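# Roll the loose block in-hand until its digit faces up

## Task

A lettered block sits loose on the upturned palm of the right hand. Using that hand alone, reorient it so the face bearing the digit points upward; the goal picture gives one acceptable layout, and rotation about the vertical is irrelevant. The wrist camera, its post and the arm's final link count as part of the hand. The attempt fails if the block contacts anything outside the hand or leaves it. To finish, keep the block motionless on the palm or fingers, clear of the wrist, camera and post, with the palm pointing straight up. No hand motor may read moving or overload or be building toward a shutdown (motors dead from the very start are exempt). Then declare completion. The hand is then opened automatically, and the digit must still be on top with the block simply resting on the open hand.

## Robot and tools

Robot: one six-joint arm carrying a right hand with index, middle, ring and thumb, 16 motors in all. A wrist camera sits on a post at the wrist. A rigid mast on the palm side can collide with things: in hand-point axes it spans x +0.05 to +0.10, z -0.16 to -0.11, and reaches y = +0.06 m.

Frames. Scene frame: origin on the table top under the arm base, +z up, +y to the left when facing along +x. Hand-point frame (sits just in front of the palm, where thumb tip meets index and middle tips): +z runs along straightened fingers toward the tips, +x crosses the palm away from the thumb, +y points out of the palm face, which is at y = -0.062 m. Straight-finger knuckles are at z = -0.017 m, tips 0.139 m beyond; bending moves tips toward +y. Palm straight up means hand-point +y matches scene +z. Only the rubber fingertip caps grip well.

execute_actions(actions): actions is a list of actions; each action is a table of 1 to 15 rows; each row is 24 numbers, all in [-1, 1]. One row lasts one control step (1/30 s); if fewer than 15 rows are given, the last row repeats to fill 0.5 s. Row layout: dx, dy, dz, rx, ry, rz, then 16 hand numbers, then current_limit, speed. The first six are an offset (not a pose) from the hand point's measured pose at the start of that action, expressed in the hand point's own axes; for a call's first action the reference is the last pose any result reported. Each row counts from that same start, not from the previous row. Scale: 1.0 = 0.6 m or 180 degrees; rx, ry, rz form a single rotation vector. Per step the command is clipped to 100 mm and 16 degrees from the measured pose, and afterwards the arm goes only to the last clipped pose, so large offsets need further actions. An empty list just returns state and images.

Hand numbers, in this exact order: index_mcp, index_abd, index_pip, index_dip, middle_mcp, middle_abd, middle_pip, middle_dip, ring_mcp, ring_abd, ring_pip, ring_dip, thumb_cmc, thumb_axl, thumb_mcp, thumb_ipl. Each is an absolute goal angle scaled linearly between the hinge's stops (degrees at +1, at -1; straight value): _mcp (-18, +128; +0.75) bends at the knuckle toward the palm as it goes negative; _abd (-60, +60; +0.00) swings the finger away from the thumb toward -1; _pip (-29, +108; +0.58); _dip (-21, +117; +0.70). thumb_cmc (-20, +120; +0.71) brings the thumb from flat beside the palm to in front of it toward -1; thumb_axl (-27, +140; +0.68) rolls it about its length; thumb_mcp (-69, +109; +0.23) and thumb_ipl (-77, +108; +0.17) bend it, toward +z when thumb_axl is straight, or along the cmc swing direction when thumb_axl is near -0.40. current_limit maps -1..+1 to 0..550 mA for every motor (never below 11 mA); it also caps hinge speed, and far below 0 a finger may not lift. speed sets how fast each goal set-point travels: (speed+1)/2 of 5.9 rad/s, minimum 0.001 of that, and it keeps going after the action. Defaults are current_limit +0.4, speed -0.6; values persist until rewritten.

move(target, speed, stop_force, blocking): target is one 24-number row as above, its offset taken from the pose in the latest result showing one; hand numbers are sent at the outset. The hand point follows a straight path lasting 0.5 to 10 s; speed is m/s, 0.002 to 0.5 (default 0.25), turning up to twice that in rad/s. stop_force (9 to 40 N, allowed after 0.2 s of scene time) ends the path when the wrist sensor feels that much added resistance along the line to target; omit it when pulling away from a contact or when rotating. blocking=false returns after 0.5 s; poll with wait(0) or call stop before further commands; it cannot be combined with stop_force. The move line reports the ending (done, off_target, moving, held, contact, fault), acting limits (paced = pose clipped; held = steps blocked) and distance to target.

wait(seconds 0 to 10) lets time pass holding the last command. stop brakes a running move. zoom_image(camera: cam_high or cam_wrist, region [x0, y0, x1, y1] pixels, at most 504x504; both images are 672x504). show_instructions shows the reference images. finished_scene(scene) ends the current scene, passing its number; irreversible.

Results: state line with end_effector_position (m) and end_effector_quat_wxyz plus velocities in the scene frame; Hand target (where the controller is heading); step readings, HELD marking restrained steps; pose unreachable when the clearance check intervened; hand_goal (written goals; repeating them keeps a grip), hand_measured (actual hinge values; repeating them relaxes a grip), hand_current_ma (positive pushes toward -1), hand_state per motor (moving, goal, blocked, overload); Wrist force and Wrist torque in hand-point axes (offset up to about 4 N, noise, saturates near 50 N; no reading at start is normal); joint torques, which are unreliable for contact detection.

Avoid: the block touching anything but the hand, falling or leaving the table; any motor at 495 mA or more for 5 s cumulatively (it shuts down 10 s); joint load limits (pan, lift, elbow 130 N m; wrists 24.3 N m, held weight included) and any 150 N external force, which halt the arm 10 s and drop the rest of the call; fast or deep pushes into contact with this stiff arm; motor heating (warning at 70 °C, brake stop at 85 °C). Loose objects may get an occasional brief push.

Each tool is called after ">>>" as name([rows], argument=value, ...), one row to a line, values as JSON.

Reference images:

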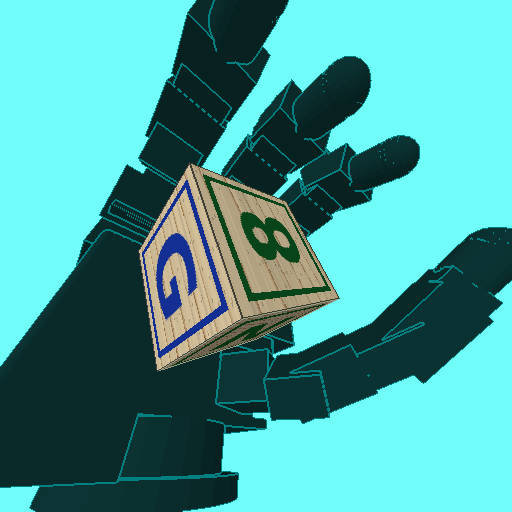

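## Session

>>> execute_actions(actions=[])

Scene clock: 0.00 s.
end_effector_position=(+0.6144, +0.0528, +0.4423) hand_goal=(+0.046, +0.000, -0.008, +0.280, +0.046, +0.000, -0.008, +0.280, +0.046, +0.000, -0.008, +0.280, -0.104, +0.266, +0.032, -0.018) hand_measured=(+0.060, +0.000, -0.006, +0.282, +0.064, +0.000, -0.006, +0.282, +0.062, +0.000, -0.006, +0.282, -0.090, +0.270, +0.034, -0.016) hand_current_ma=(+88, +0, +15, +12, +93, +0, +14, +12, +87, +0, +14, +12, +67, +27, +9, +11) hand_state=(goal, goal, goal, goal, goal, goal, goal, goal, goal, overload, goal, goal, goal, goal, goal, goal) hand_current_limit=0.40 hand_speed=-0.60 end_effector_quat_wxyz=(+0.483, +0.492, +0.530, +0.493) end_effector_velocity=(+0.000, +0.001, +0.000) end_effector_angular_velocity=(+0.001, +0.000, +0.002)
Joint positions: [-0.176 -1.175  2.236 -4.162 -1.337 -0.043]
Joint velocities: [ 0.001 -0.    -0.     0.001  0.001  0.001]
Joint torques (N m, as the arm reports them, + toward a larger angle): no reading
Motor temperatures (°C, as the motors report them): [32 30 31 40 38 38]
Wrist force (N, on the end effector, along its own x y z axes, offset not removed): no reading
Wrist torque (N m, same axes, about the end effector's origin, offset not removed): no reading
Hand target: +0.614, +0.053, +0.442; +0.483, +0.492, +0.530, +0.493

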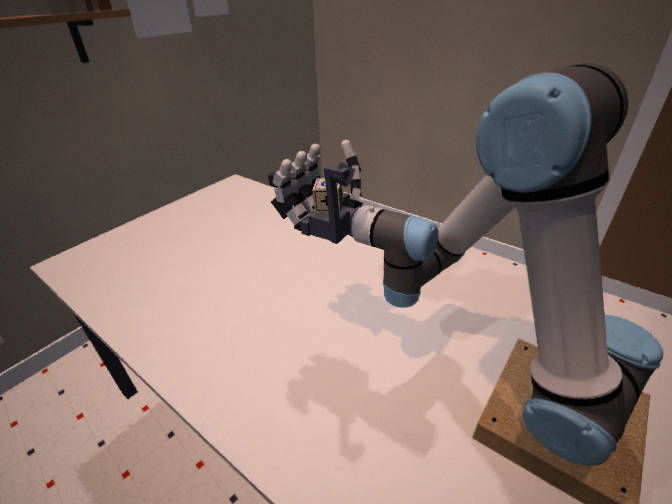

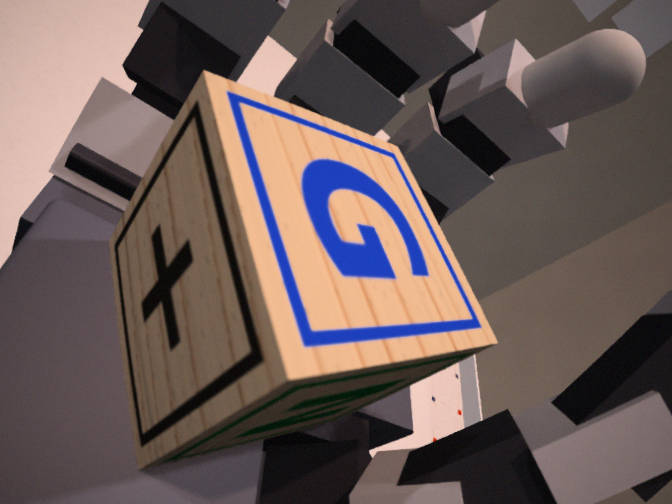

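>>> zoom_image(camera="cam_high", region=[260, 120, 400, 250])

>>> zoom_image(camera="cam_wrist", region=[100, 60, 520, 480])

Region (260, 120, 400, 250) of cam_high's 672x504 image, scaled by 3.600, with more detail than that image has; it fills the top 468 rows of this view, and the rest is white.

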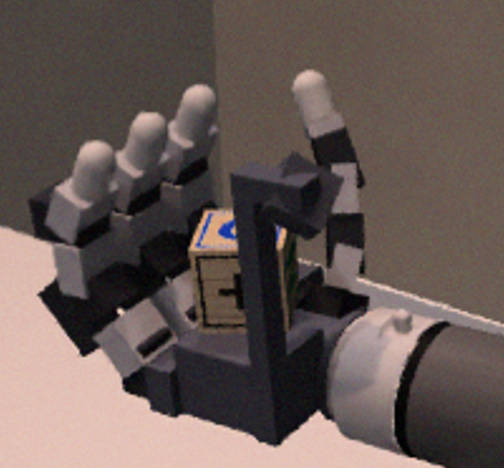

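Region (100, 60, 520, 480) of cam_wrist's 672x504 image, scaled by 1.200, with more detail than that image has.

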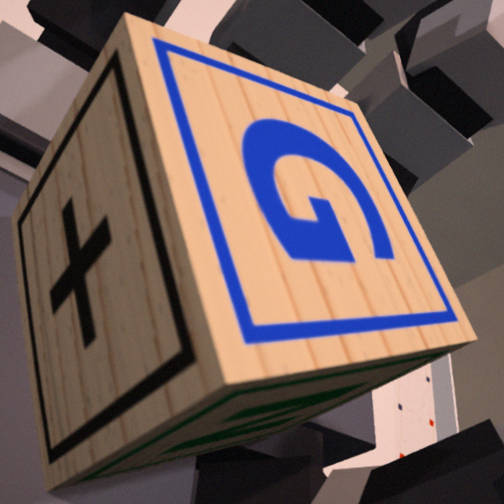

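>>> execute_actions([
  [[0,0,0,0,0,0,0.046,0,-0.008,0.28,0.046,0,-0.008,0.28,-0.15,0,-0.2,0.2,-0.104,0.266,0.032,-0.018,0.4,-0.3]],
  [[0,0,0,0,0,0,0.046,0,-0.008,0.28,0.046,0,-0.008,0.28,-0.15,0,-0.2,0.2,-0.104,0.266,0.032,-0.018,0.4,-0.3]],
])

Scene clock: 70.97 s.
end_effector_position=(+0.6144, +0.0528, +0.4423) hand_goal=(+0.046, +0.000, -0.008, +0.280, +0.046, +0.000, -0.008, +0.280, -0.150, +0.000, -0.200, +0.200, -0.104, +0.266, +0.032, -0.018) hand_measured=(+0.060, +0.000, -0.006, +0.282, +0.064, +0.000, -0.006, +0.282, -0.140, +0.000, -0.198, +0.202, -0.090, +0.270, +0.034, -0.016) hand_current_ma=(+87, +0, +15, +12, +93, +0, +14, +12, +52, +0, +6, +11, +67, +27, +9, +11) hand_state=(goal, goal, goal, goal, goal, goal, goal, goal, goal, overload, goal, goal, goal, goal, goal, goal) hand_current_limit=0.40 hand_speed=-0.30 end_effector_quat_wxyz=(+0.483, +0.492, +0.530, +0.493) end_effector_velocity=(-0.000, +0.000, +0.000) end_effector_angular_velocity=(-0.002, -0.000, +0.000)
Joint positions: [-0.176 -1.175  2.236 -4.162 -1.337 -0.043]
Joint velocities: [-0.    -0.001  0.     0.     0.    -0.002]
Joint torques (N m, as the arm reports them, + toward a larger angle): [  6.36 -19.93  -6.19  -1.85  -1.32  -2.2 ]
Motor temperatures (°C, as the motors report them): [32 30 31 40 38 38]
Wrist force (N, on the end effector, along its own x y z axes, offset not removed): [-0.2 0.2 1.5]
Wrist torque (N m, same axes, about the end effector's origin, offset not removed): [-0.19 -0.08 -0.20]
Hand target: +0.614, +0.053, +0.442; +0.483, +0.492, +0.530, +0.493
Off the commanded pose: 0.000 m, 0 deg.
Step readings (end_effector_position; steps 1 to 15: 1st action; 16 to 30: 2nd action):
0: (+0.6144, +0.0528, +0.4423)
1: (+0.6144, +0.0528, +0.4423)
2: (+0.6144, +0.0528, +0.4423)
4: (+0.6144, +0.0528, +0.4423)
8: (+0.6144, +0.0528, +0.4423)
15: (+0.6144, +0.0528, +0.4423)
16: (+0.6144, +0.0528, +0.4423)
17: (+0.6144, +0.0528, +0.4423)
19: (+0.6144, +0.0528, +0.4423)
23: (+0.6144, +0.0528, +0.4423)
30: end_effector_position above
camera_calibration (this result's frames):
cam_wrist: T_world_to_cam=[[0.0858201, -0.764083, 0.639384, -0.258036], [-0.720529, -0.490819, -0.489831, 0.641849], [0.688094, -0.418657, -0.592666, -0.0159044], [0, 0, 0, 1]] pos_world=[0.495559, 0.111213, 0.469956]

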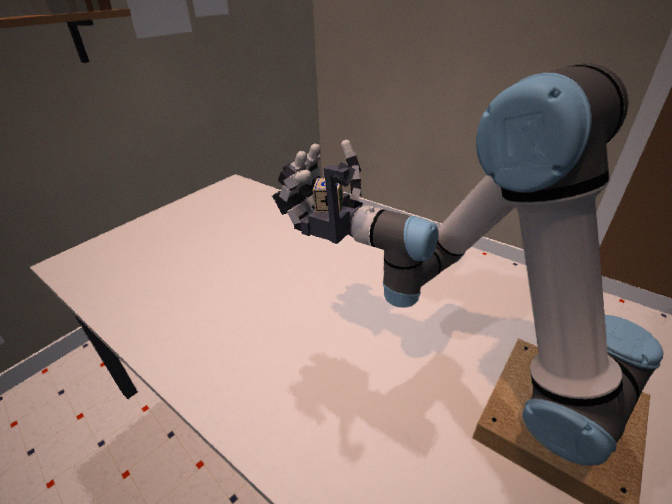

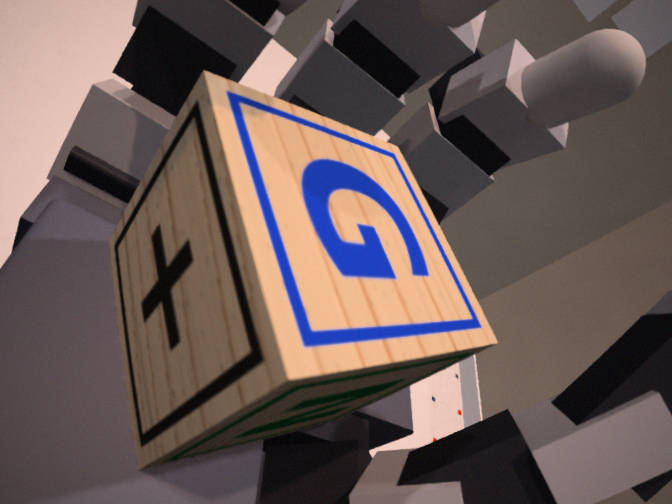

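>>> execute_actions([
  [[0,0,0,0,0,0,0.046,0,-0.008,0.28,0.046,0,-0.008,0.28,-0.35,0,-0.45,0.1,-0.104,0.266,0.032,-0.018,0.4,-0.3]],
  [[0,0,0,0,0,0,0.046,0,-0.008,0.28,0.046,0,-0.008,0.28,-0.35,0,-0.45,0.1,-0.104,0.266,0.032,-0.018,0.4,-0.3]],
])

Scene clock: 76.30 s.
end_effector_position=(+0.6144, +0.0528, +0.4423) hand_goal=(+0.046, +0.000, -0.008, +0.280, +0.046, +0.000, -0.008, +0.280, -0.350, +0.000, -0.450, +0.100, -0.104, +0.266, +0.032, -0.018) hand_measured=(+0.060, +0.000, -0.006, +0.282, +0.064, +0.000, -0.006, +0.282, -0.346, -0.360, -0.448, +0.102, -0.090, +0.270, +0.034, -0.016) hand_current_ma=(+86, +0, +15, +12, +92, +0, +14, +12, +28, +0, +5, +11, +67, +27, +9, +11) hand_state=(goal, goal, goal, goal, goal, goal, goal, goal, goal, overload, goal, goal, goal, goal, goal, goal) hand_current_limit=0.40 hand_speed=-0.30 end_effector_quat_wxyz=(+0.483, +0.492, +0.530, +0.493) end_effector_velocity=(+0.000, -0.001, -0.000) end_effector_angular_velocity=(-0.002, +0.000, -0.003)
Joint positions: [-0.176 -1.175  2.236 -4.162 -1.337 -0.043]
Joint velocities: [-0.002  0.001 -0.    -0.    -0.001 -0.002]
Joint torques (N m, as the arm reports them, + toward a larger angle): [  6.28 -19.83  -7.14  -1.72  -1.43  -2.03]
Motor temperatures (°C, as the motors report them): [32 30 31 40 38 38]
Wrist force (N, on the end effector, along its own x y z axes, offset not removed): [1.6 0.9 1.1]
Wrist torque (N m, same axes, about the end effector's origin, offset not removed): [-0.06 -0.28 -0.10]
Hand target: +0.614, +0.053, +0.442; +0.483, +0.492, +0.530, +0.493
Off the commanded pose: 0.000 m, 0 deg.
Step readings (end_effector_position; steps 1 to 15: 1st action; 16 to 30: 2nd action):
0: (+0.6144, +0.0528, +0.4423)
1: (+0.6144, +0.0528, +0.4423)
2: (+0.6144, +0.0528, +0.4423)
4: (+0.6144, +0.0528, +0.4423)
8: (+0.6144, +0.0528, +0.4423)
15: (+0.6144, +0.0528, +0.4423)
16: (+0.6144, +0.0528, +0.4423)
17: (+0.6144, +0.0528, +0.4423)
19: (+0.6144, +0.0528, +0.4423)
23: (+0.6144, +0.0528, +0.4423)
30: end_effector_position above
camera_calibration (this result's frames):
cam_wrist: T_world_to_cam=[[0.0858205, -0.764083, 0.639384, -0.258036], [-0.720529, -0.490819, -0.489831, 0.641849], [0.688093, -0.418657, -0.592667, -0.0159043], [0, 0, 0, 1]] pos_world=[0.49556, 0.111213, 0.469956]

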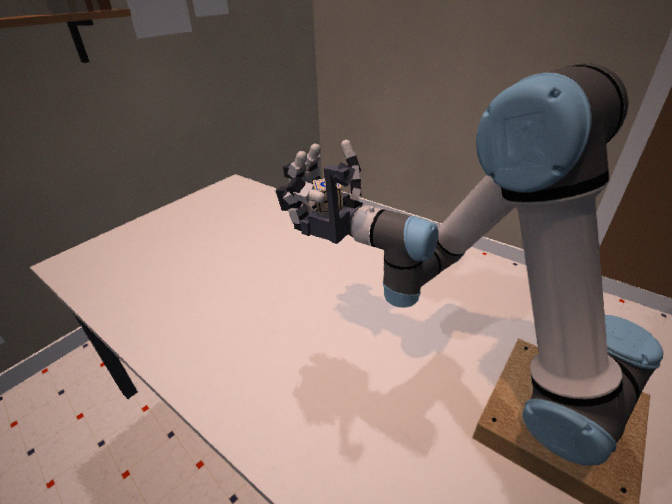

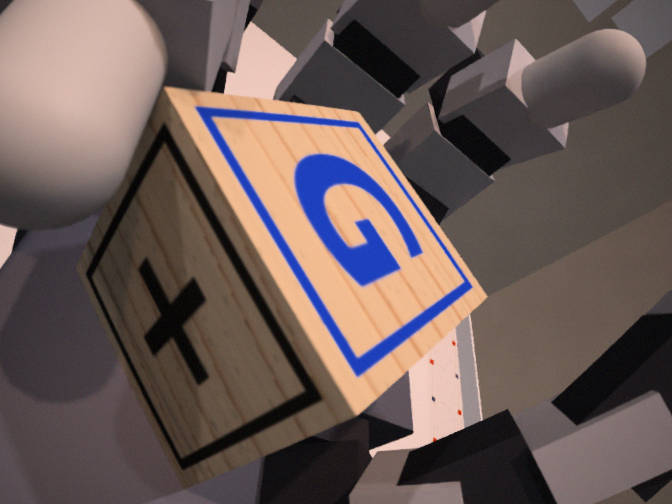

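>>> execute_actions([
  [[0,0,0,0,0,0,0.046,0,-0.008,0.28,0.046,0,-0.008,0.28,-0.5,0,-0.45,0.1,-0.104,0.266,0.032,-0.018,0.4,-0.3]],
  [[0,0,0,0,0,0,0.046,0,-0.008,0.28,0.046,0,-0.008,0.28,-0.5,0,-0.45,0.1,-0.104,0.266,0.032,-0.018,0.4,-0.3]],
])

Scene clock: 82.17 s.
end_effector_position=(+0.6144, +0.0528, +0.4423) hand_goal=(+0.046, +0.000, -0.008, +0.280, +0.046, +0.000, -0.008, +0.280, -0.500, +0.000, -0.450, +0.100, -0.104, +0.266, +0.032, -0.018) hand_measured=(+0.060, +0.000, -0.006, +0.282, +0.064, +0.000, -0.006, +0.282, -0.498, -0.360, -0.450, +0.102, -0.090, +0.270, +0.034, -0.016) hand_current_ma=(+86, +0, +15, +12, +92, +0, +14, +12, +10, +0, +1, +11, +67, +27, +9, +11) hand_state=(goal, goal, goal, goal, goal, goal, goal, goal, goal, overload, goal, goal, goal, goal, goal, goal) hand_current_limit=0.40 hand_speed=-0.30 end_effector_quat_wxyz=(+0.483, +0.492, +0.530, +0.493) end_effector_velocity=(+0.000, +0.001, -0.001) end_effector_angular_velocity=(+0.000, +0.001, +0.001)
Joint positions: [-0.176 -1.175  2.236 -4.162 -1.337 -0.043]
Joint velocities: [ 0.001  0.002  0.    -0.     0.    -0.   ]
Joint torques (N m, as the arm reports them, + toward a larger angle): [  6.33 -21.11  -6.8   -1.79  -1.35  -2.04]
Motor temperatures (°C, as the motors report them): [32 30 31 40 38 38]
Wrist force (N, on the end effector, along its own x y z axes, offset not removed): [-0.8 1.6 0.1]
Wrist torque (N m, same axes, about the end effector's origin, offset not removed): [0.11 -0.01 -0.10]
Hand target: +0.614, +0.053, +0.442; +0.483, +0.492, +0.530, +0.493
Off the commanded pose: 0.000 m, 0 deg.
Step readings (end_effector_position; steps 1 to 15: 1st action; 16 to 30: 2nd action):
0: (+0.6144, +0.0528, +0.4423)
1: (+0.6144, +0.0528, +0.4423)
2: (+0.6144, +0.0528, +0.4423)
4: (+0.6144, +0.0528, +0.4423)
8: (+0.6144, +0.0528, +0.4423)
15: (+0.6144, +0.0528, +0.4423)
16: (+0.6144, +0.0528, +0.4423)
17: (+0.6144, +0.0528, +0.4423)
19: (+0.6144, +0.0528, +0.4423)
23: (+0.6144, +0.0528, +0.4423)
30: end_effector_position above
camera_calibration (this result's frames):
cam_wrist: T_world_to_cam=[[0.0858206, -0.764083, 0.639384, -0.258036], [-0.720529, -0.490819, -0.489831, 0.641849], [0.688093, -0.418657, -0.592667, -0.0159043], [0, 0, 0, 1]] pos_world=[0.49556, 0.111213, 0.469955]

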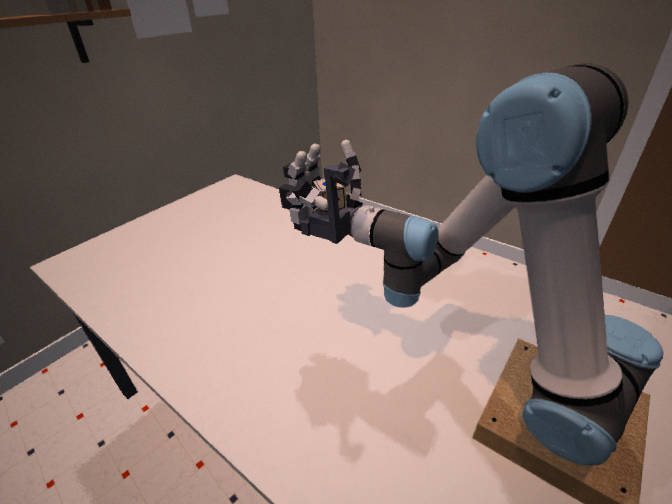

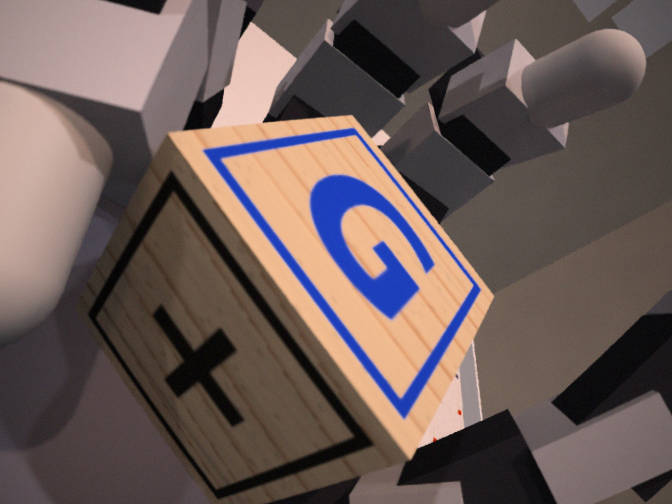

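>>> execute_actions([
  [[0,0,0,0,0,0,-0.1,0,0.3,0.5,-0.1,0,0.3,0.5,-0.4,0,0.3,0.5,-0.104,0.266,0.032,-0.018,0.4,-0.1]],
  [[0,0,0,0,0,0,-0.1,0,0.3,0.5,-0.1,0,0.3,0.5,-0.1,0,0.3,0.5,-0.104,0.266,0.032,-0.018,0.4,-0.1]],
  [[0,0,0,0.06,0,0,-0.1,0,0.3,0.5,-0.1,0,0.3,0.5,-0.1,0,0.3,0.5,-0.104,0.266,0.032,-0.018,0.4,-0.1]],
  [[0,0,0,0.04,0,0,-0.1,0,0.3,0.5,-0.1,0,0.3,0.5,-0.1,0,0.3,0.5,-0.104,0.266,0.032,-0.018,0.4,-0.1]],
  [[0,0,0,0,0,0,-0.1,0,0.3,0.5,-0.1,0,0.3,0.5,-0.1,0,0.3,0.5,-0.104,0.266,0.032,-0.018,0.4,-0.1]],
])

Scene clock: 101.13 s.
end_effector_position=(+0.6139, +0.0528, +0.4423) hand_goal=(-0.100, +0.000, +0.300, +0.500, -0.100, +0.000, +0.300, +0.500, -0.100, +0.000, +0.300, +0.500, -0.104, +0.266, +0.032, -0.018) hand_measured=(-0.090, +0.000, +0.300, +0.498, -0.088, +0.000, +0.300, +0.498, -0.092, -0.360, +0.300, +0.498, -0.094, +0.270, +0.032, -0.016) hand_current_ma=(+59, +0, -5, -13, +64, +0, -4, -13, +40, +0, -4, -13, +54, +23, +2, +9) hand_state=(goal, goal, goal, goal, goal, goal, goal, goal, goal, overload, goal, goal, goal, goal, goal, goal) hand_current_limit=0.40 hand_speed=-0.10 end_effector_quat_wxyz=(+0.402, +0.560, +0.600, +0.406) end_effector_velocity=(+0.000, +0.000, -0.001) end_effector_angular_velocity=(+0.001, +0.002, +0.001)
Joint positions: [-0.177 -1.453  2.293 -3.627 -1.36  -0.114]
Joint velocities: [-0.001  0.001  0.001 -0.     0.002  0.   ]
Joint torques (N m, as the arm reports them, + toward a larger angle): [  7.67 -13.56  -9.91  -4.16   0.47   2.08]
Motor temperatures (°C, as the motors report them): [32 30 31 40 38 38]
Wrist force (N, on the end effector, along its own x y z axes, offset not removed): [-0.7 1.0 -0.1]
Wrist torque (N m, same axes, about the end effector's origin, offset not removed): [0.20 -0.08 -0.19]
Hand target: +0.614, +0.053, +0.442; +0.402, +0.560, +0.600, +0.406
Off the commanded pose: 0.000 m, 0 deg.
Step readings (end_effector_position; steps 1 to 15: 1st action; 16 to 30: 2nd action; 31 to 45: 3rd action; 46 to 60: 4th action; 61 to 75: 5th action):
0: (+0.6144, +0.0528, +0.4423)
1: (+0.6144, +0.0528, +0.4423)
2: (+0.6144, +0.0528, +0.4423)
4: (+0.6144, +0.0528, +0.4423)
8: (+0.6144, +0.0528, +0.4423)
15: (+0.6144, +0.0528, +0.4423)
16: (+0.6144, +0.0528, +0.4423)
17: (+0.6144, +0.0528, +0.4423)
19: (+0.6144, +0.0528, +0.4423)
23: (+0.6144, +0.0528, +0.4423)
30: (+0.6144, +0.0528, +0.4423)
31: (+0.6143, +0.0528, +0.4423)
32: (+0.6126, +0.0530, +0.4421)
34: (+0.6086, +0.0539, +0.4452)
38: (+0.6114, +0.0533, +0.4426)
45: (+0.6140, +0.0528, +0.4422)
46: (+0.6140, +0.0528, +0.4423)
47: (+0.6129, +0.0529, +0.4439)
49: (+0.6111, +0.0532, +0.4467)
53: (+0.6126, +0.0530, +0.4430)
60: (+0.6139, +0.0528, +0.4423)
61: (+0.6139, +0.0528, +0.4423)
62: (+0.6139, +0.0528, +0.4423)
64: (+0.6139, +0.0528, +0.4424)
68: (+0.6139, +0.0528, +0.4424)
75: end_effector_position above
camera_calibration (this result's frames):
cam_wrist: T_world_to_cam=[[0.270474, -0.755974, 0.59611, -0.35258], [-0.837834, -0.48983, -0.24104, 0.60345], [0.474213, -0.434247, -0.765867, 0.193197], [0, 0, 0, 1]] pos_world=[0.509339, 0.112942, 0.503595]

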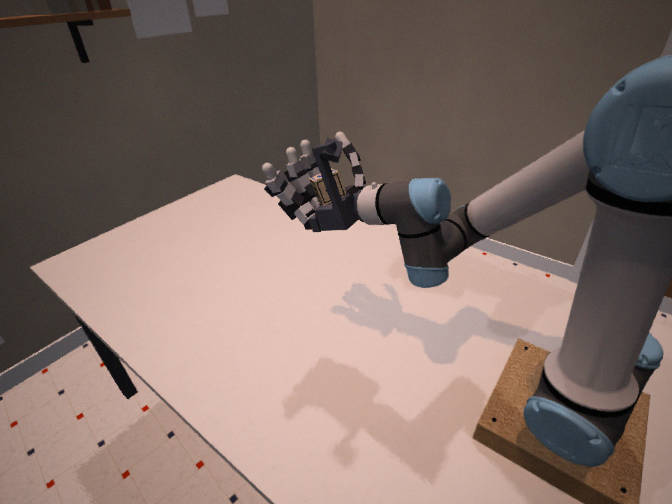

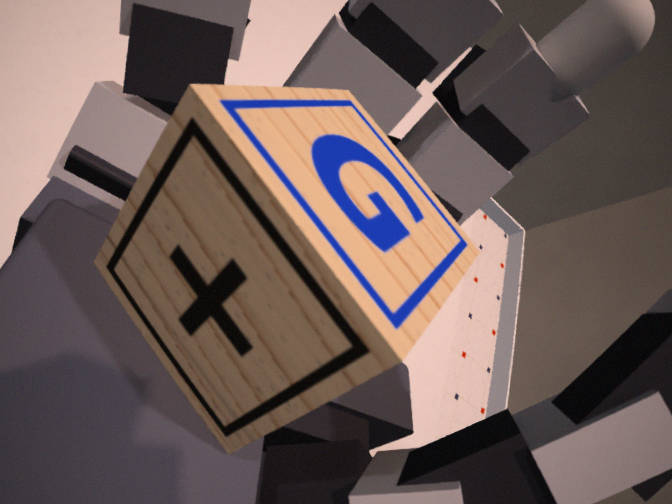

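>>> execute_actions([
  [[0,0,0,0,0,0,0.2,0,0.45,0.0,0.2,0,0.45,0.0,0.2,0,0.45,0.0,-0.104,0.266,0.032,-0.018,0.4,-0.3]],
  [[0,0,0,0,0,0,0.45,0,0.45,-0.1,0.45,0,0.45,-0.1,0.45,0,0.45,-0.1,-0.104,0.266,0.032,-0.018,0.4,-0.3]],
  [[0,0,0,0.04,0,0,0.45,0,0.45,-0.1,0.45,0,0.45,-0.1,0.45,0,0.45,-0.1,-0.104,0.266,0.032,-0.018,0.4,-0.3]],
  [[0,0,0,0,0,0,0.45,0,0.45,-0.1,0.45,0,0.45,-0.1,0.45,0,0.45,-0.1,-0.104,0.266,0.032,-0.018,0.4,-0.3]],
])

Scene clock: 115.67 s.
end_effector_position=(+0.6137, +0.0529, +0.4424) hand_goal=(+0.450, +0.000, +0.450, -0.100, +0.450, +0.000, +0.450, -0.100, +0.450, +0.000, +0.450, -0.100, -0.104, +0.266, +0.032, -0.018) hand_measured=(+0.460, +0.000, +0.452, -0.096, +0.464, +0.000, +0.452, -0.096, +0.462, -0.360, +0.452, -0.098, -0.094, +0.270, +0.032, -0.016) hand_current_ma=(+66, +0, +7, +16, +72, +0, +7, +16, +63, +0, +6, +16, +49, +23, -3, +7) hand_state=(goal, goal, goal, goal, goal, goal, goal, goal, goal, overload, goal, goal, goal, goal, goal, goal) hand_current_limit=0.40 hand_speed=-0.30 end_effector_quat_wxyz=(+0.367, +0.584, +0.623, +0.368) end_effector_velocity=(-0.000, -0.001, +0.001) end_effector_angular_velocity=(+0.000, -0.002, -0.002)
Joint positions: [-0.174 -1.551  2.275 -3.386 -1.379 -0.137]
Joint velocities: [-0.002 -0.001  0.    -0.001  0.     0.   ]
Joint torques (N m, as the arm reports them, + toward a larger angle): [  6.48 -11.16 -12.13  -4.53   0.91   2.22]
Motor temperatures (°C, as the motors report them): [32 30 31 40 38 38]
Wrist force (N, on the end effector, along its own x y z axes, offset not removed): [0.7 0.1 1.8]
Wrist torque (N m, same axes, about the end effector's origin, offset not removed): [-0.13 -0.25 -0.16]
Hand target: +0.614, +0.053, +0.442; +0.367, +0.584, +0.623, +0.368
Off the commanded pose: 0.000 m, 0 deg.
Step readings (end_effector_position; steps 1 to 15: 1st action; 16 to 30: 2nd action; 31 to 45: 3rd action; 46 to 60: 4th action):
0: (+0.6139, +0.0528, +0.4423)
1: (+0.6139, +0.0528, +0.4423)
2: (+0.6139, +0.0528, +0.4423)
4: (+0.6139, +0.0528, +0.4423)
8: (+0.6139, +0.0528, +0.4423)
15: (+0.6139, +0.0528, +0.4423)
16: (+0.6139, +0.0528, +0.4423)
17: (+0.6139, +0.0528, +0.4423)
19: (+0.6139, +0.0528, +0.4423)
23: (+0.6139, +0.0528, +0.4423)
30: (+0.6139, +0.0528, +0.4423)
31: (+0.6138, +0.0528, +0.4425)
32: (+0.6129, +0.0529, +0.4455)
34: (+0.6111, +0.0532, +0.4497)
38: (+0.6125, +0.0531, +0.4439)
45: (+0.6137, +0.0529, +0.4424)
46: (+0.6138, +0.0529, +0.4424)
47: (+0.6138, +0.0529, +0.4424)
49: (+0.6137, +0.0529, +0.4425)
53: (+0.6137, +0.0529, +0.4426)
60: end_effector_position above
camera_calibration (this result's frames):
cam_wrist: T_world_to_cam=[[0.339191, -0.753396, 0.563333, -0.380388], [-0.86257, -0.488049, -0.133346, 0.57079], [0.375397, -0.440684, -0.815399, 0.27627], [0, 0, 0, 1]] pos_world=[0.517659, 0.113738, 0.515668]

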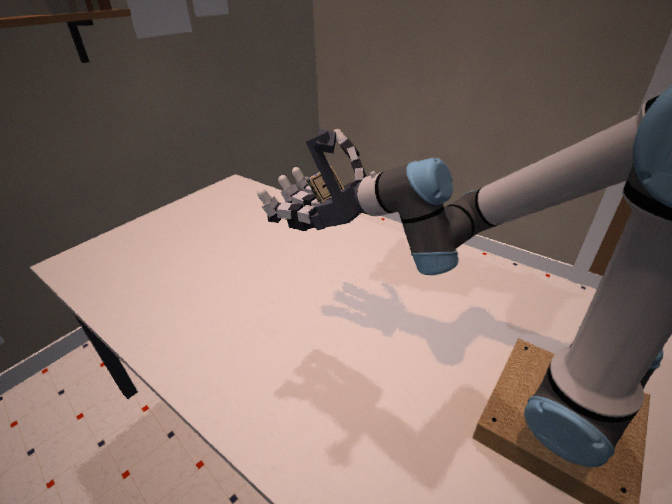

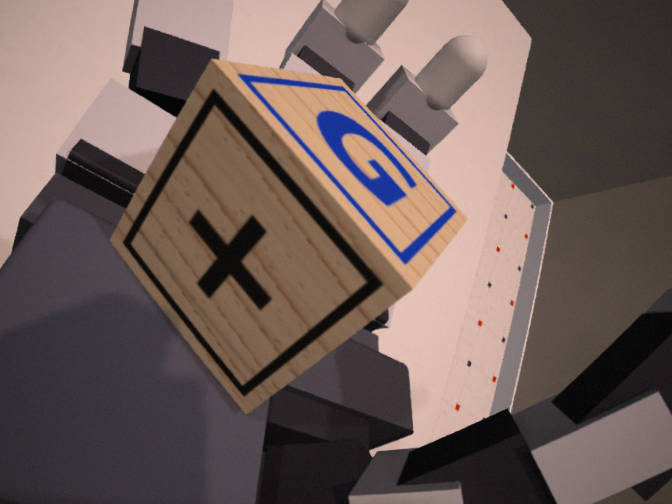

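>>> execute_actions([
  [[0,0,0,0,0,0,0.45,0,0.45,-0.1,0.45,0,0.45,-0.1,0.45,0,0.45,-0.1,-0.35,0.266,0.2,0.1,0.4,-0.4]],
  [[0,0,0,0,0,0,0.45,0,0.45,-0.1,0.45,0,0.45,-0.1,0.45,0,0.45,-0.1,-0.35,0.266,0.2,0.1,0.4,-0.4]],
])

>>> zoom_image(camera="cam_high", region=[240, 110, 400, 250])

Scene clock: 123.67 s.
end_effector_position=(+0.6137, +0.0529, +0.4424) hand_goal=(+0.450, +0.000, +0.450, -0.100, +0.450, +0.000, +0.450, -0.100, +0.450, +0.000, +0.450, -0.100, -0.350, +0.266, +0.200, +0.100) hand_measured=(+0.460, +0.000, +0.452, -0.096, +0.464, +0.000, +0.452, -0.096, +0.462, -0.360, +0.452, -0.098, -0.342, +0.268, +0.194, +0.096) hand_current_ma=(+66, +0, +7, +16, +72, +0, +7, +16, +63, +0, +6, +16, +41, +17, -40, -23) hand_state=(goal, goal, goal, goal, goal, goal, goal, goal, goal, overload, goal, goal, goal, goal, goal, goal) hand_current_limit=0.40 hand_speed=-0.40 end_effector_quat_wxyz=(+0.367, +0.584, +0.623, +0.368) end_effector_velocity=(+0.001, -0.001, -0.002) end_effector_angular_velocity=(-0.000, +0.003, -0.001)
Joint positions: [-0.174 -1.551  2.275 -3.386 -1.379 -0.137]
Joint velocities: [-0.002  0.003 -0.    -0.     0.    -0.001]
Joint torques (N m, as the arm reports them, + toward a larger angle): [ -4.73 -16.66 -16.9   -3.81  -1.11  -0.6 ]
Motor temperatures (°C, as the motors report them): [32 30 31 40 38 38]
Wrist force (N, on the end effector, along its own x y z axes, offset not removed): [-0.7 0.9 1.4]
Wrist torque (N m, same axes, about the end effector's origin, offset not removed): [0.12 -0.05 -0.24]
Hand target: +0.614, +0.053, +0.442; +0.367, +0.584, +0.623, +0.368
Off the commanded pose: 0.000 m, 0 deg.
Step readings (end_effector_position; steps 1 to 15: 1st action; 16 to 30: 2nd action):
0: (+0.6137, +0.0529, +0.4424)
1: (+0.6137, +0.0529, +0.4424)
2: (+0.6137, +0.0529, +0.4424)
4: (+0.6137, +0.0529, +0.4424)
8: (+0.6137, +0.0529, +0.4424)
15: (+0.6137, +0.0529, +0.4424)
16: (+0.6137, +0.0529, +0.4424)
17: (+0.6137, +0.0529, +0.4424)
19: (+0.6137, +0.0529, +0.4424)
23: (+0.6137, +0.0529, +0.4424)
30: end_effector_position above
camera_calibration (this result's frames):
cam_wrist: T_world_to_cam=[[0.339235, -0.753433, 0.563257, -0.38036], [-0.862565, -0.488059, -0.133344, 0.570785], [0.375368, -0.44061, -0.815452, 0.276276], [0, 0, 0, 1]] pos_world=[0.517665, 0.113731, 0.515641]

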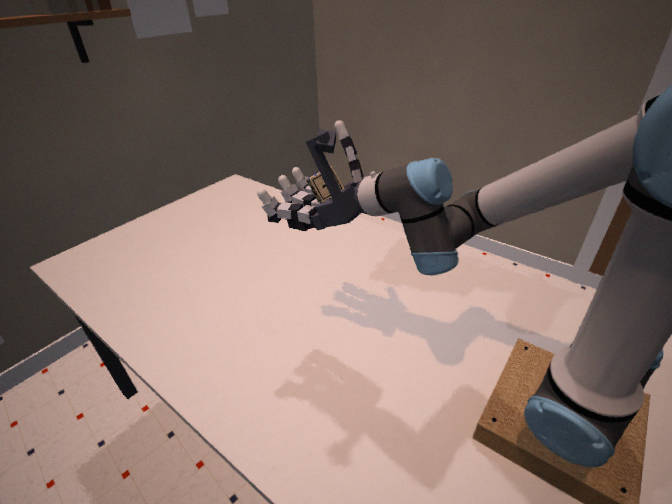

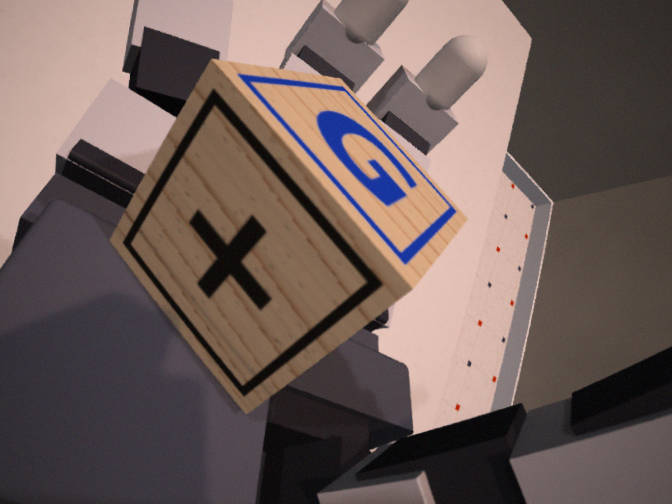

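Region (240, 110, 400, 250) of cam_high's 672x504 image, scaled by 3.150, with more detail than that image has; it fills the top 441 rows of this view, and the rest is white.

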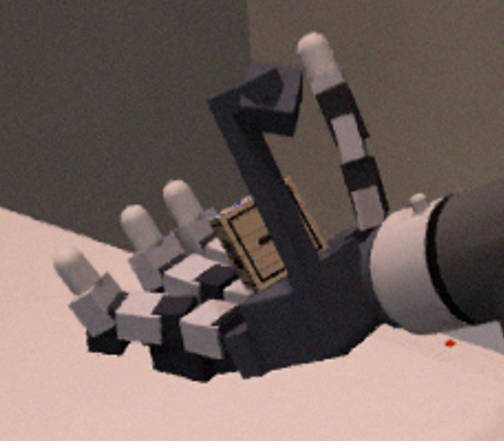

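>>> execute_actions([
  [[0,0,0,0.02,0,0,0.58,0,0.45,-0.1,0.58,0,0.45,-0.1,0.58,0,0.45,-0.1,-0.35,0.266,0.2,0.1,0.4,-0.4]],
  [[0,0,0,0,0,0,0.58,0,0.45,-0.1,0.58,0,0.45,-0.1,0.58,0,0.45,-0.1,-0.35,0.266,0.2,0.1,0.4,-0.4]],
])

Scene clock: 130.10 s.
end_effector_position=(+0.6137, +0.0529, +0.4426) hand_goal=(+0.580, +0.000, +0.450, -0.100, +0.580, +0.000, +0.450, -0.100, +0.580, +0.000, +0.450, -0.100, -0.350, +0.266, +0.200, +0.100) hand_measured=(+0.588, +0.000, +0.452, -0.096, +0.592, +0.000, +0.452, -0.098, +0.588, -0.360, +0.452, -0.098, -0.344, +0.268, +0.196, +0.096) hand_current_ma=(+49, +0, +7, +16, +66, +0, +7, +15, +48, +0, +7, +16, +36, +17, -33, -21) hand_state=(goal, goal, goal, goal, goal, goal, goal, goal, goal, overload, goal, goal, goal, goal, goal, goal) hand_current_limit=0.40 hand_speed=-0.40 end_effector_quat_wxyz=(+0.349, +0.595, +0.635, +0.349) end_effector_velocity=(-0.000, +0.001, -0.000) end_effector_angular_velocity=(-0.002, -0.000, +0.002)
Joint positions: [-0.171 -1.594  2.257 -3.264 -1.391 -0.148]
Joint velocities: [ 0.001  0.     0.    -0.001 -0.    -0.002]
Joint torques (N m, as the arm reports them, + toward a larger angle): [  7.32 -10.07 -16.98  -4.7   -0.12  -0.75]
Motor temperatures (°C, as the motors report them): [32 30 31 40 38 38]
Wrist force (N, on the end effector, along its own x y z axes, offset not removed): [0.1 1.6 -0.4]
Wrist torque (N m, same axes, about the end effector's origin, offset not removed): [0.35 -0.11 -0.08]
Hand target: +0.614, +0.053, +0.442; +0.349, +0.595, +0.635, +0.349
Off the commanded pose: 0.000 m, 0 deg.
Step readings (end_effector_position; steps 1 to 15: 1st action; 16 to 30: 2nd action):
0: (+0.6137, +0.0529, +0.4424)
1: (+0.6137, +0.0529, +0.4427)
2: (+0.6133, +0.0529, +0.4450)
4: (+0.6131, +0.0529, +0.4449)
8: (+0.6134, +0.0529, +0.4429)
15: (+0.6137, +0.0529, +0.4425)
16: (+0.6137, +0.0529, +0.4424)
17: (+0.6137, +0.0529, +0.4424)
19: (+0.6137, +0.0529, +0.4424)
23: (+0.6137, +0.0529, +0.4425)
30: end_effector_position above
camera_calibration (this result's frames):
cam_wrist: T_world_to_cam=[[0.372088, -0.752292, 0.543698, -0.392008], [-0.869949, -0.486884, -0.0783172, 0.550891], [0.323635, -0.443848, -0.835619, 0.317279], [0, 0, 0, 1]] pos_world=[0.522426, 0.114139, 0.521402]

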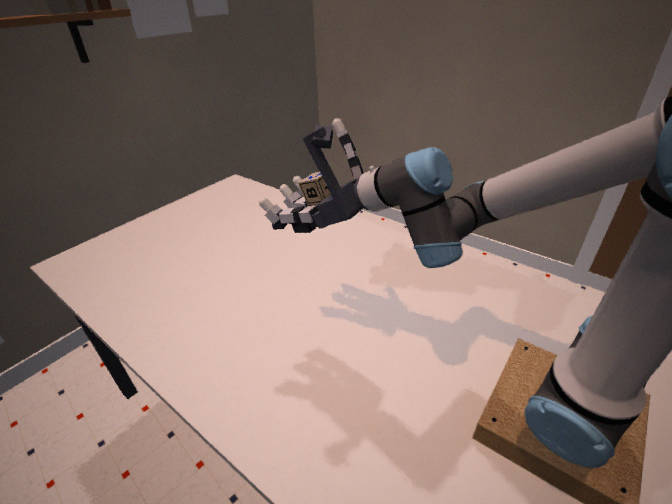

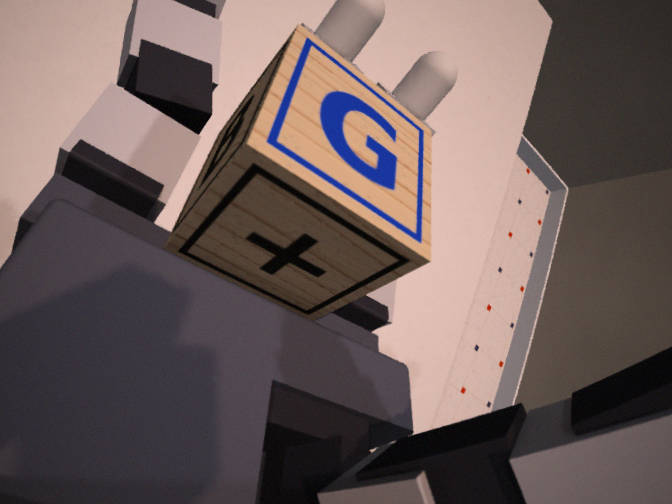

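>>> execute_actions([
  [[0,0,0,0,0,0,0.36,0,0.45,-0.1,0.36,0,0.45,-0.1,0.36,0,0.45,-0.1,-0.35,0.266,0.2,0.1,0.4,-0.4]],
  [[0,0,0,0.1,0,0,0.11,0,0.45,-0.1,0.11,0,0.45,-0.1,0.11,0,0.45,-0.1,-0.35,0.266,0.2,0.1,0.4,-0.5]],
  [[0,0,0,0,0,0,0.11,0,0.45,-0.1,0.11,0,0.45,-0.1,0.11,0,0.45,-0.1,-0.35,0.266,0.2,0.1,0.4,-0.5]],
])

Scene clock: 140.80 s.
end_effector_position=(+0.6121, +0.0531, +0.4440) hand_goal=(+0.110, +0.000, +0.450, -0.100, +0.110, +0.000, +0.450, -0.100, +0.110, +0.000, +0.450, -0.100, -0.350, +0.266, +0.200, +0.100) hand_measured=(+0.134, +0.000, +0.452, -0.098, +0.416, +0.000, +0.452, -0.098, +0.134, -0.360, +0.452, -0.098, -0.346, +0.268, +0.198, +0.098) hand_current_ma=(+142, +0, +13, +14, +385, +0, +13, +14, +139, +0, +12, +15, +21, +15, -17, -16) hand_state=(blocked, goal, goal, goal, blocked, goal, goal, goal, blocked, overload, goal, goal, goal, goal, goal, goal) hand_current_limit=0.40 hand_speed=-0.50 end_effector_quat_wxyz=(+0.259, +0.639, +0.679, +0.251) end_effector_velocity=(+0.001, -0.001, -0.001) end_effector_angular_velocity=(-0.001, +0.001, +0.001)
Joint positions: [-0.15  -1.719  2.11  -2.701 -1.457 -0.179]
Joint velocities: [-0.002  0.002  0.001 -0.002  0.001 -0.002]
Joint torques (N m, as the arm reports them, + toward a larger angle): [ -6.78 -24.71 -16.82  -4.67   1.13   2.06]
Motor temperatures (°C, as the motors report them): [32 30 31 40 38 38]
Wrist force (N, on the end effector, along its own x y z axes, offset not removed): [-0.4 0.9 1.2]
Wrist torque (N m, same axes, about the end effector's origin, offset not removed): [0.11 -0.23 -0.17]
Hand target: +0.612, +0.053, +0.444; +0.259, +0.639, +0.679, +0.251
Off the commanded pose: 0.000 m, 0 deg.
Step readings (end_effector_position; steps 1 to 15: 1st action; 16 to 30: 2nd action; 31 to 45: 3rd action):
0: (+0.6137, +0.0529, +0.4425)
1: (+0.6137, +0.0529, +0.4425)
2: (+0.6137, +0.0529, +0.4425)
4: (+0.6137, +0.0529, +0.4425)
8: (+0.6137, +0.0529, +0.4425)
15: (+0.6137, +0.0529, +0.4425)
16: (+0.6137, +0.0529, +0.4429)
17: (+0.6134, +0.0532, +0.4502)
19: (+0.6094, +0.0536, +0.4729)
23: (+0.6079, +0.0538, +0.4572)
30: (+0.6121, +0.0531, +0.4441)
31: (+0.6125, +0.0530, +0.4436)
32: (+0.6125, +0.0530, +0.4435)
34: (+0.6124, +0.0531, +0.4437)
38: (+0.6122, +0.0532, +0.4439)
45: end_effector_position above
camera_calibration (this result's frames):
cam_wrist: T_world_to_cam=[[0.508297, -0.748121, 0.426556, -0.4236], [-0.858672, -0.478064, 0.18476, 0.425587], [0.0656983, -0.460185, -0.885389, 0.499979], [0, 0, 0, 1]] pos_world=[0.547907, 0.116636, 0.544733]

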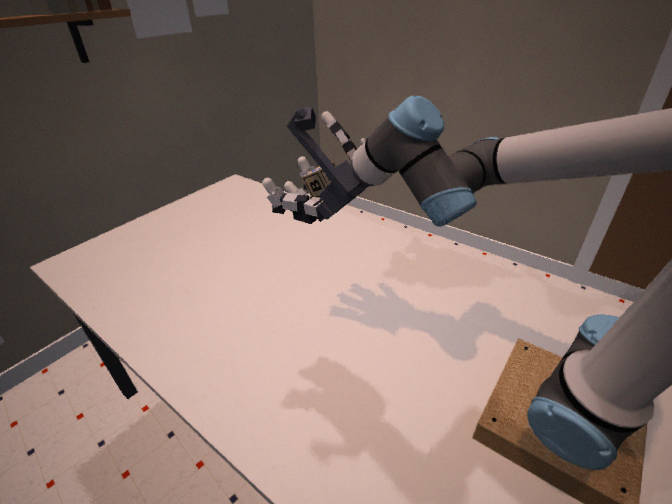

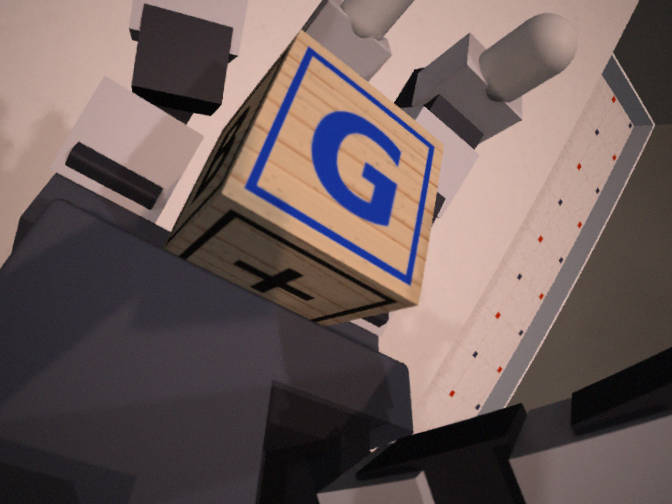

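>>> execute_actions([
  [[0,0,0,0,0,0,0.4,0,0.45,-0.15,0.42,0,0.45,-0.15,0.4,0,0.45,-0.15,-0.35,0.266,0.2,0.1,0.4,-0.7]],
  [[0,0,0,0,0,0,0.4,0,0.45,-0.15,0.42,0,0.45,-0.15,0.4,0,0.45,-0.15,-0.35,0.266,0.2,0.1,0.4,-0.7]],
  [[0,0,0,0,0,0,0.4,0,0.45,-0.15,0.42,0,0.45,-0.15,0.4,0,0.45,-0.15,-0.35,0.266,0.2,0.1,0.4,-0.7]],
])

Scene clock: 149.67 s.
end_effector_position=(+0.6121, +0.0531, +0.4440) hand_goal=(+0.400, +0.000, +0.450, -0.150, +0.420, +0.000, +0.450, -0.150, +0.400, +0.000, +0.450, -0.150, -0.350, +0.266, +0.200, +0.100) hand_measured=(+0.408, +0.000, +0.452, -0.146, +0.434, +0.000, +0.452, -0.146, +0.408, -0.360, +0.452, -0.148, -0.346, +0.268, +0.198, +0.098) hand_current_ma=(+45, +0, +13, +18, +71, +0, +13, +19, +43, +0, +12, +18, +21, +15, -17, -16) hand_state=(goal, goal, goal, goal, goal, goal, goal, goal, goal, overload, goal, goal, goal, goal, goal, goal) hand_current_limit=0.40 hand_speed=-0.70 end_effector_quat_wxyz=(+0.259, +0.639, +0.679, +0.251) end_effector_velocity=(+0.000, +0.001, -0.000) end_effector_angular_velocity=(-0.002, +0.000, +0.002)
Joint positions: [-0.15  -1.719  2.11  -2.701 -1.457 -0.179]
Joint velocities: [ 0.001  0.001  0.    -0.001 -0.001 -0.002]
Joint torques (N m, as the arm reports them, + toward a larger angle): [  0.7  -20.95 -24.57  -2.52   1.07   1.6 ]
Motor temperatures (°C, as the motors report them): [32 30 31 40 38 38]
Wrist force (N, on the end effector, along its own x y z axes, offset not removed): [-1.1 0.2 1.2]
Wrist torque (N m, same axes, about the end effector's origin, offset not removed): [-0.05 -0.10 -0.21]
Hand target: +0.612, +0.053, +0.444; +0.259, +0.639, +0.679, +0.251
Off the commanded pose: 0.000 m, 0 deg.
Step readings (end_effector_position; steps 1 to 15: 1st action; 16 to 30: 2nd action; 31 to 45: 3rd action):
0: (+0.6121, +0.0531, +0.4441)
1: (+0.6121, +0.0531, +0.4441)
2: (+0.6121, +0.0531, +0.4441)
4: (+0.6121, +0.0531, +0.4441)
8: (+0.6121, +0.0531, +0.4441)
15: (+0.6121, +0.0531, +0.4440)
16: (+0.6121, +0.0531, +0.4440)
17: (+0.6121, +0.0531, +0.4440)
19: (+0.6121, +0.0531, +0.4440)
23: (+0.6121, +0.0531, +0.4440)
30: (+0.6121, +0.0531, +0.4440)
31: (+0.6121, +0.0531, +0.4440)
32: (+0.6121, +0.0531, +0.4440)
34: (+0.6121, +0.0531, +0.4440)
38: (+0.6121, +0.0531, +0.4440)
45: end_effector_position above
camera_calibration (this result's frames):
cam_wrist: T_world_to_cam=[[0.508262, -0.748152, 0.426543, -0.423581], [-0.858696, -0.478021, 0.184765, 0.425574], [0.0656645, -0.460179, -0.885394, 0.499978], [0, 0, 0, 1]] pos_world=[0.547897, 0.11661, 0.544722]

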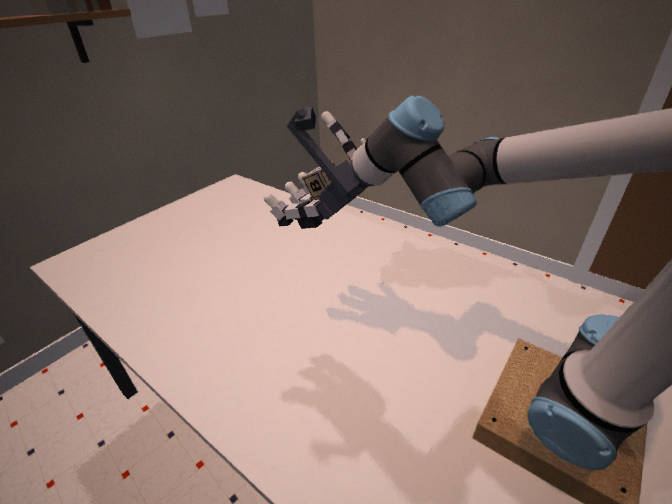

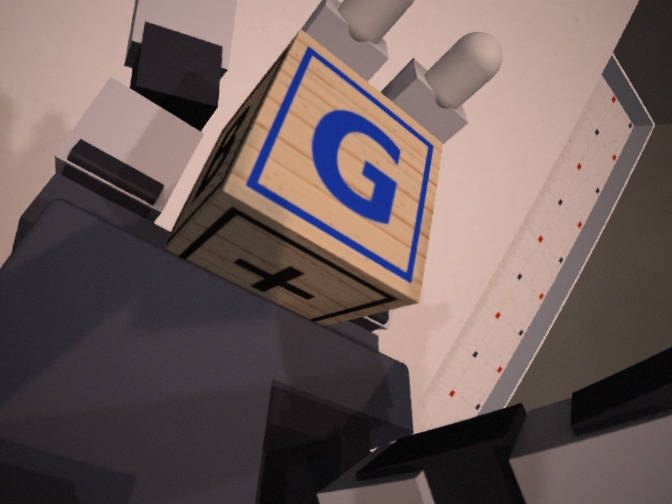

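>>> execute_actions([
  [[0,0,0,0,0,0,0.42,0,0.55,-0.5,0.42,0,0.55,-0.5,0.42,0,0.55,-0.5,-0.35,0.266,0.2,0.1,0.4,-0.5]],
  [[0,0,0,0,0,0,0.5,0,0.55,-0.5,0.5,0,0.55,-0.5,0.5,0,0.55,-0.5,-0.35,0.266,0.2,0.1,0.4,-0.7]],
  [[0,0,0,0,0,0,0.5,0,0.55,-0.5,0.5,0,0.55,-0.5,0.5,0,0.55,-0.5,-0.35,0.266,0.2,0.1,0.4,-0.7]],
])

Scene clock: 165.03 s.
end_effector_position=(+0.6121, +0.0531, +0.4440) hand_goal=(+0.500, +0.000, +0.550, -0.500, +0.500, +0.000, +0.550, -0.500, +0.500, +0.000, +0.550, -0.500, -0.350, +0.266, +0.200, +0.100) hand_measured=(+0.506, +0.000, +0.550, -0.496, +0.510, +0.000, +0.550, -0.496, +0.506, -0.360, +0.550, -0.498, -0.346, +0.268, +0.198, +0.098) hand_current_ma=(+39, +0, +1, +17, +52, +0, +0, +17, +38, +0, +0, +17, +21, +15, -17, -16) hand_state=(goal, goal, goal, goal, goal, goal, goal, goal, goal, overload, goal, goal, goal, goal, goal, goal) hand_current_limit=0.40 hand_speed=-0.70 end_effector_quat_wxyz=(+0.259, +0.639, +0.679, +0.251) end_effector_velocity=(-0.000, -0.000, +0.000) end_effector_angular_velocity=(+0.000, -0.001, -0.001)
Joint positions: [-0.15  -1.719  2.11  -2.701 -1.457 -0.179]
Joint velocities: [ 0.    -0.     0.    -0.001 -0.     0.001]
Joint torques (N m, as the arm reports them, + toward a larger angle): [  1.03 -20.97 -25.86  -2.59   1.23   1.63]
Motor temperatures (°C, as the motors report them): [32 30 31 40 38 38]
Wrist force (N, on the end effector, along its own x y z axes, offset not removed): [-1.6 -0.8 0.7]
Wrist torque (N m, same axes, about the end effector's origin, offset not removed): [0.00 0.06 -0.33]
Hand target: +0.612, +0.053, +0.444; +0.259, +0.639, +0.679, +0.251
Off the commanded pose: 0.000 m, 0 deg.
Step readings (end_effector_position; steps 1 to 15: 1st action; 16 to 30: 2nd action; 31 to 45: 3rd action):
0: (+0.6121, +0.0531, +0.4440)
1: (+0.6121, +0.0531, +0.4440)
2: (+0.6121, +0.0531, +0.4440)
4: (+0.6121, +0.0531, +0.4440)
8: (+0.6121, +0.0531, +0.4440)
15: (+0.6121, +0.0531, +0.4440)
16: (+0.6121, +0.0531, +0.4440)
17: (+0.6121, +0.0531, +0.4440)
19: (+0.6121, +0.0531, +0.4440)
23: (+0.6121, +0.0531, +0.4440)
30: (+0.6121, +0.0531, +0.4440)
31: (+0.6121, +0.0531, +0.4440)
32: (+0.6121, +0.0531, +0.4440)
34: (+0.6121, +0.0531, +0.4440)
38: (+0.6121, +0.0531, +0.4440)
45: end_effector_position above
camera_calibration (this result's frames):
cam_wrist: T_world_to_cam=[[0.508262, -0.748152, 0.426543, -0.423581], [-0.858696, -0.478021, 0.184765, 0.425574], [0.0656646, -0.46018, -0.885394, 0.499978], [0, 0, 0, 1]] pos_world=[0.547897, 0.11661, 0.544722]

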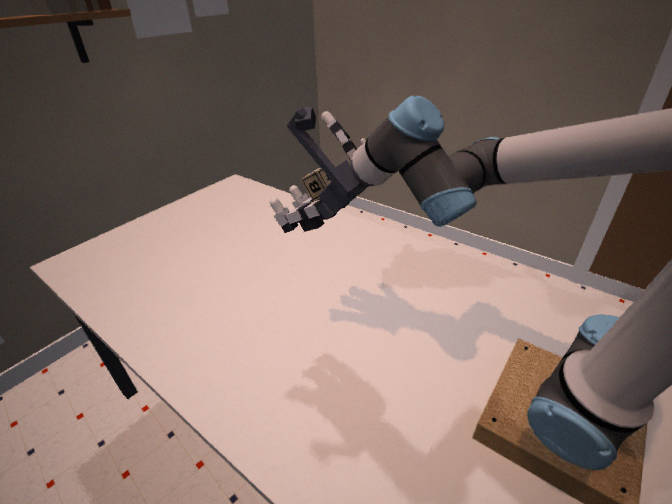

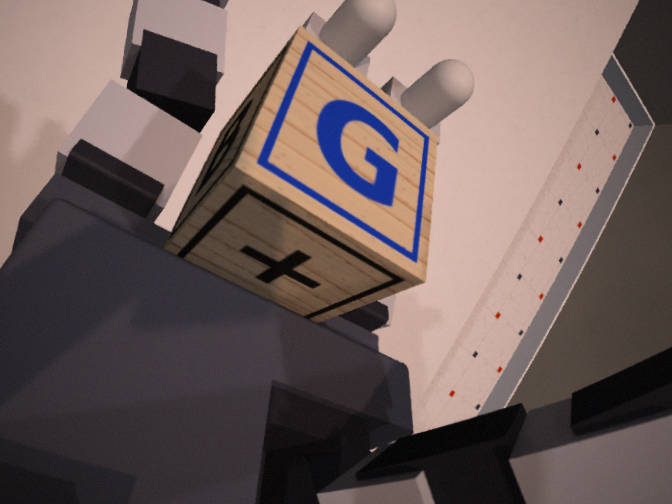

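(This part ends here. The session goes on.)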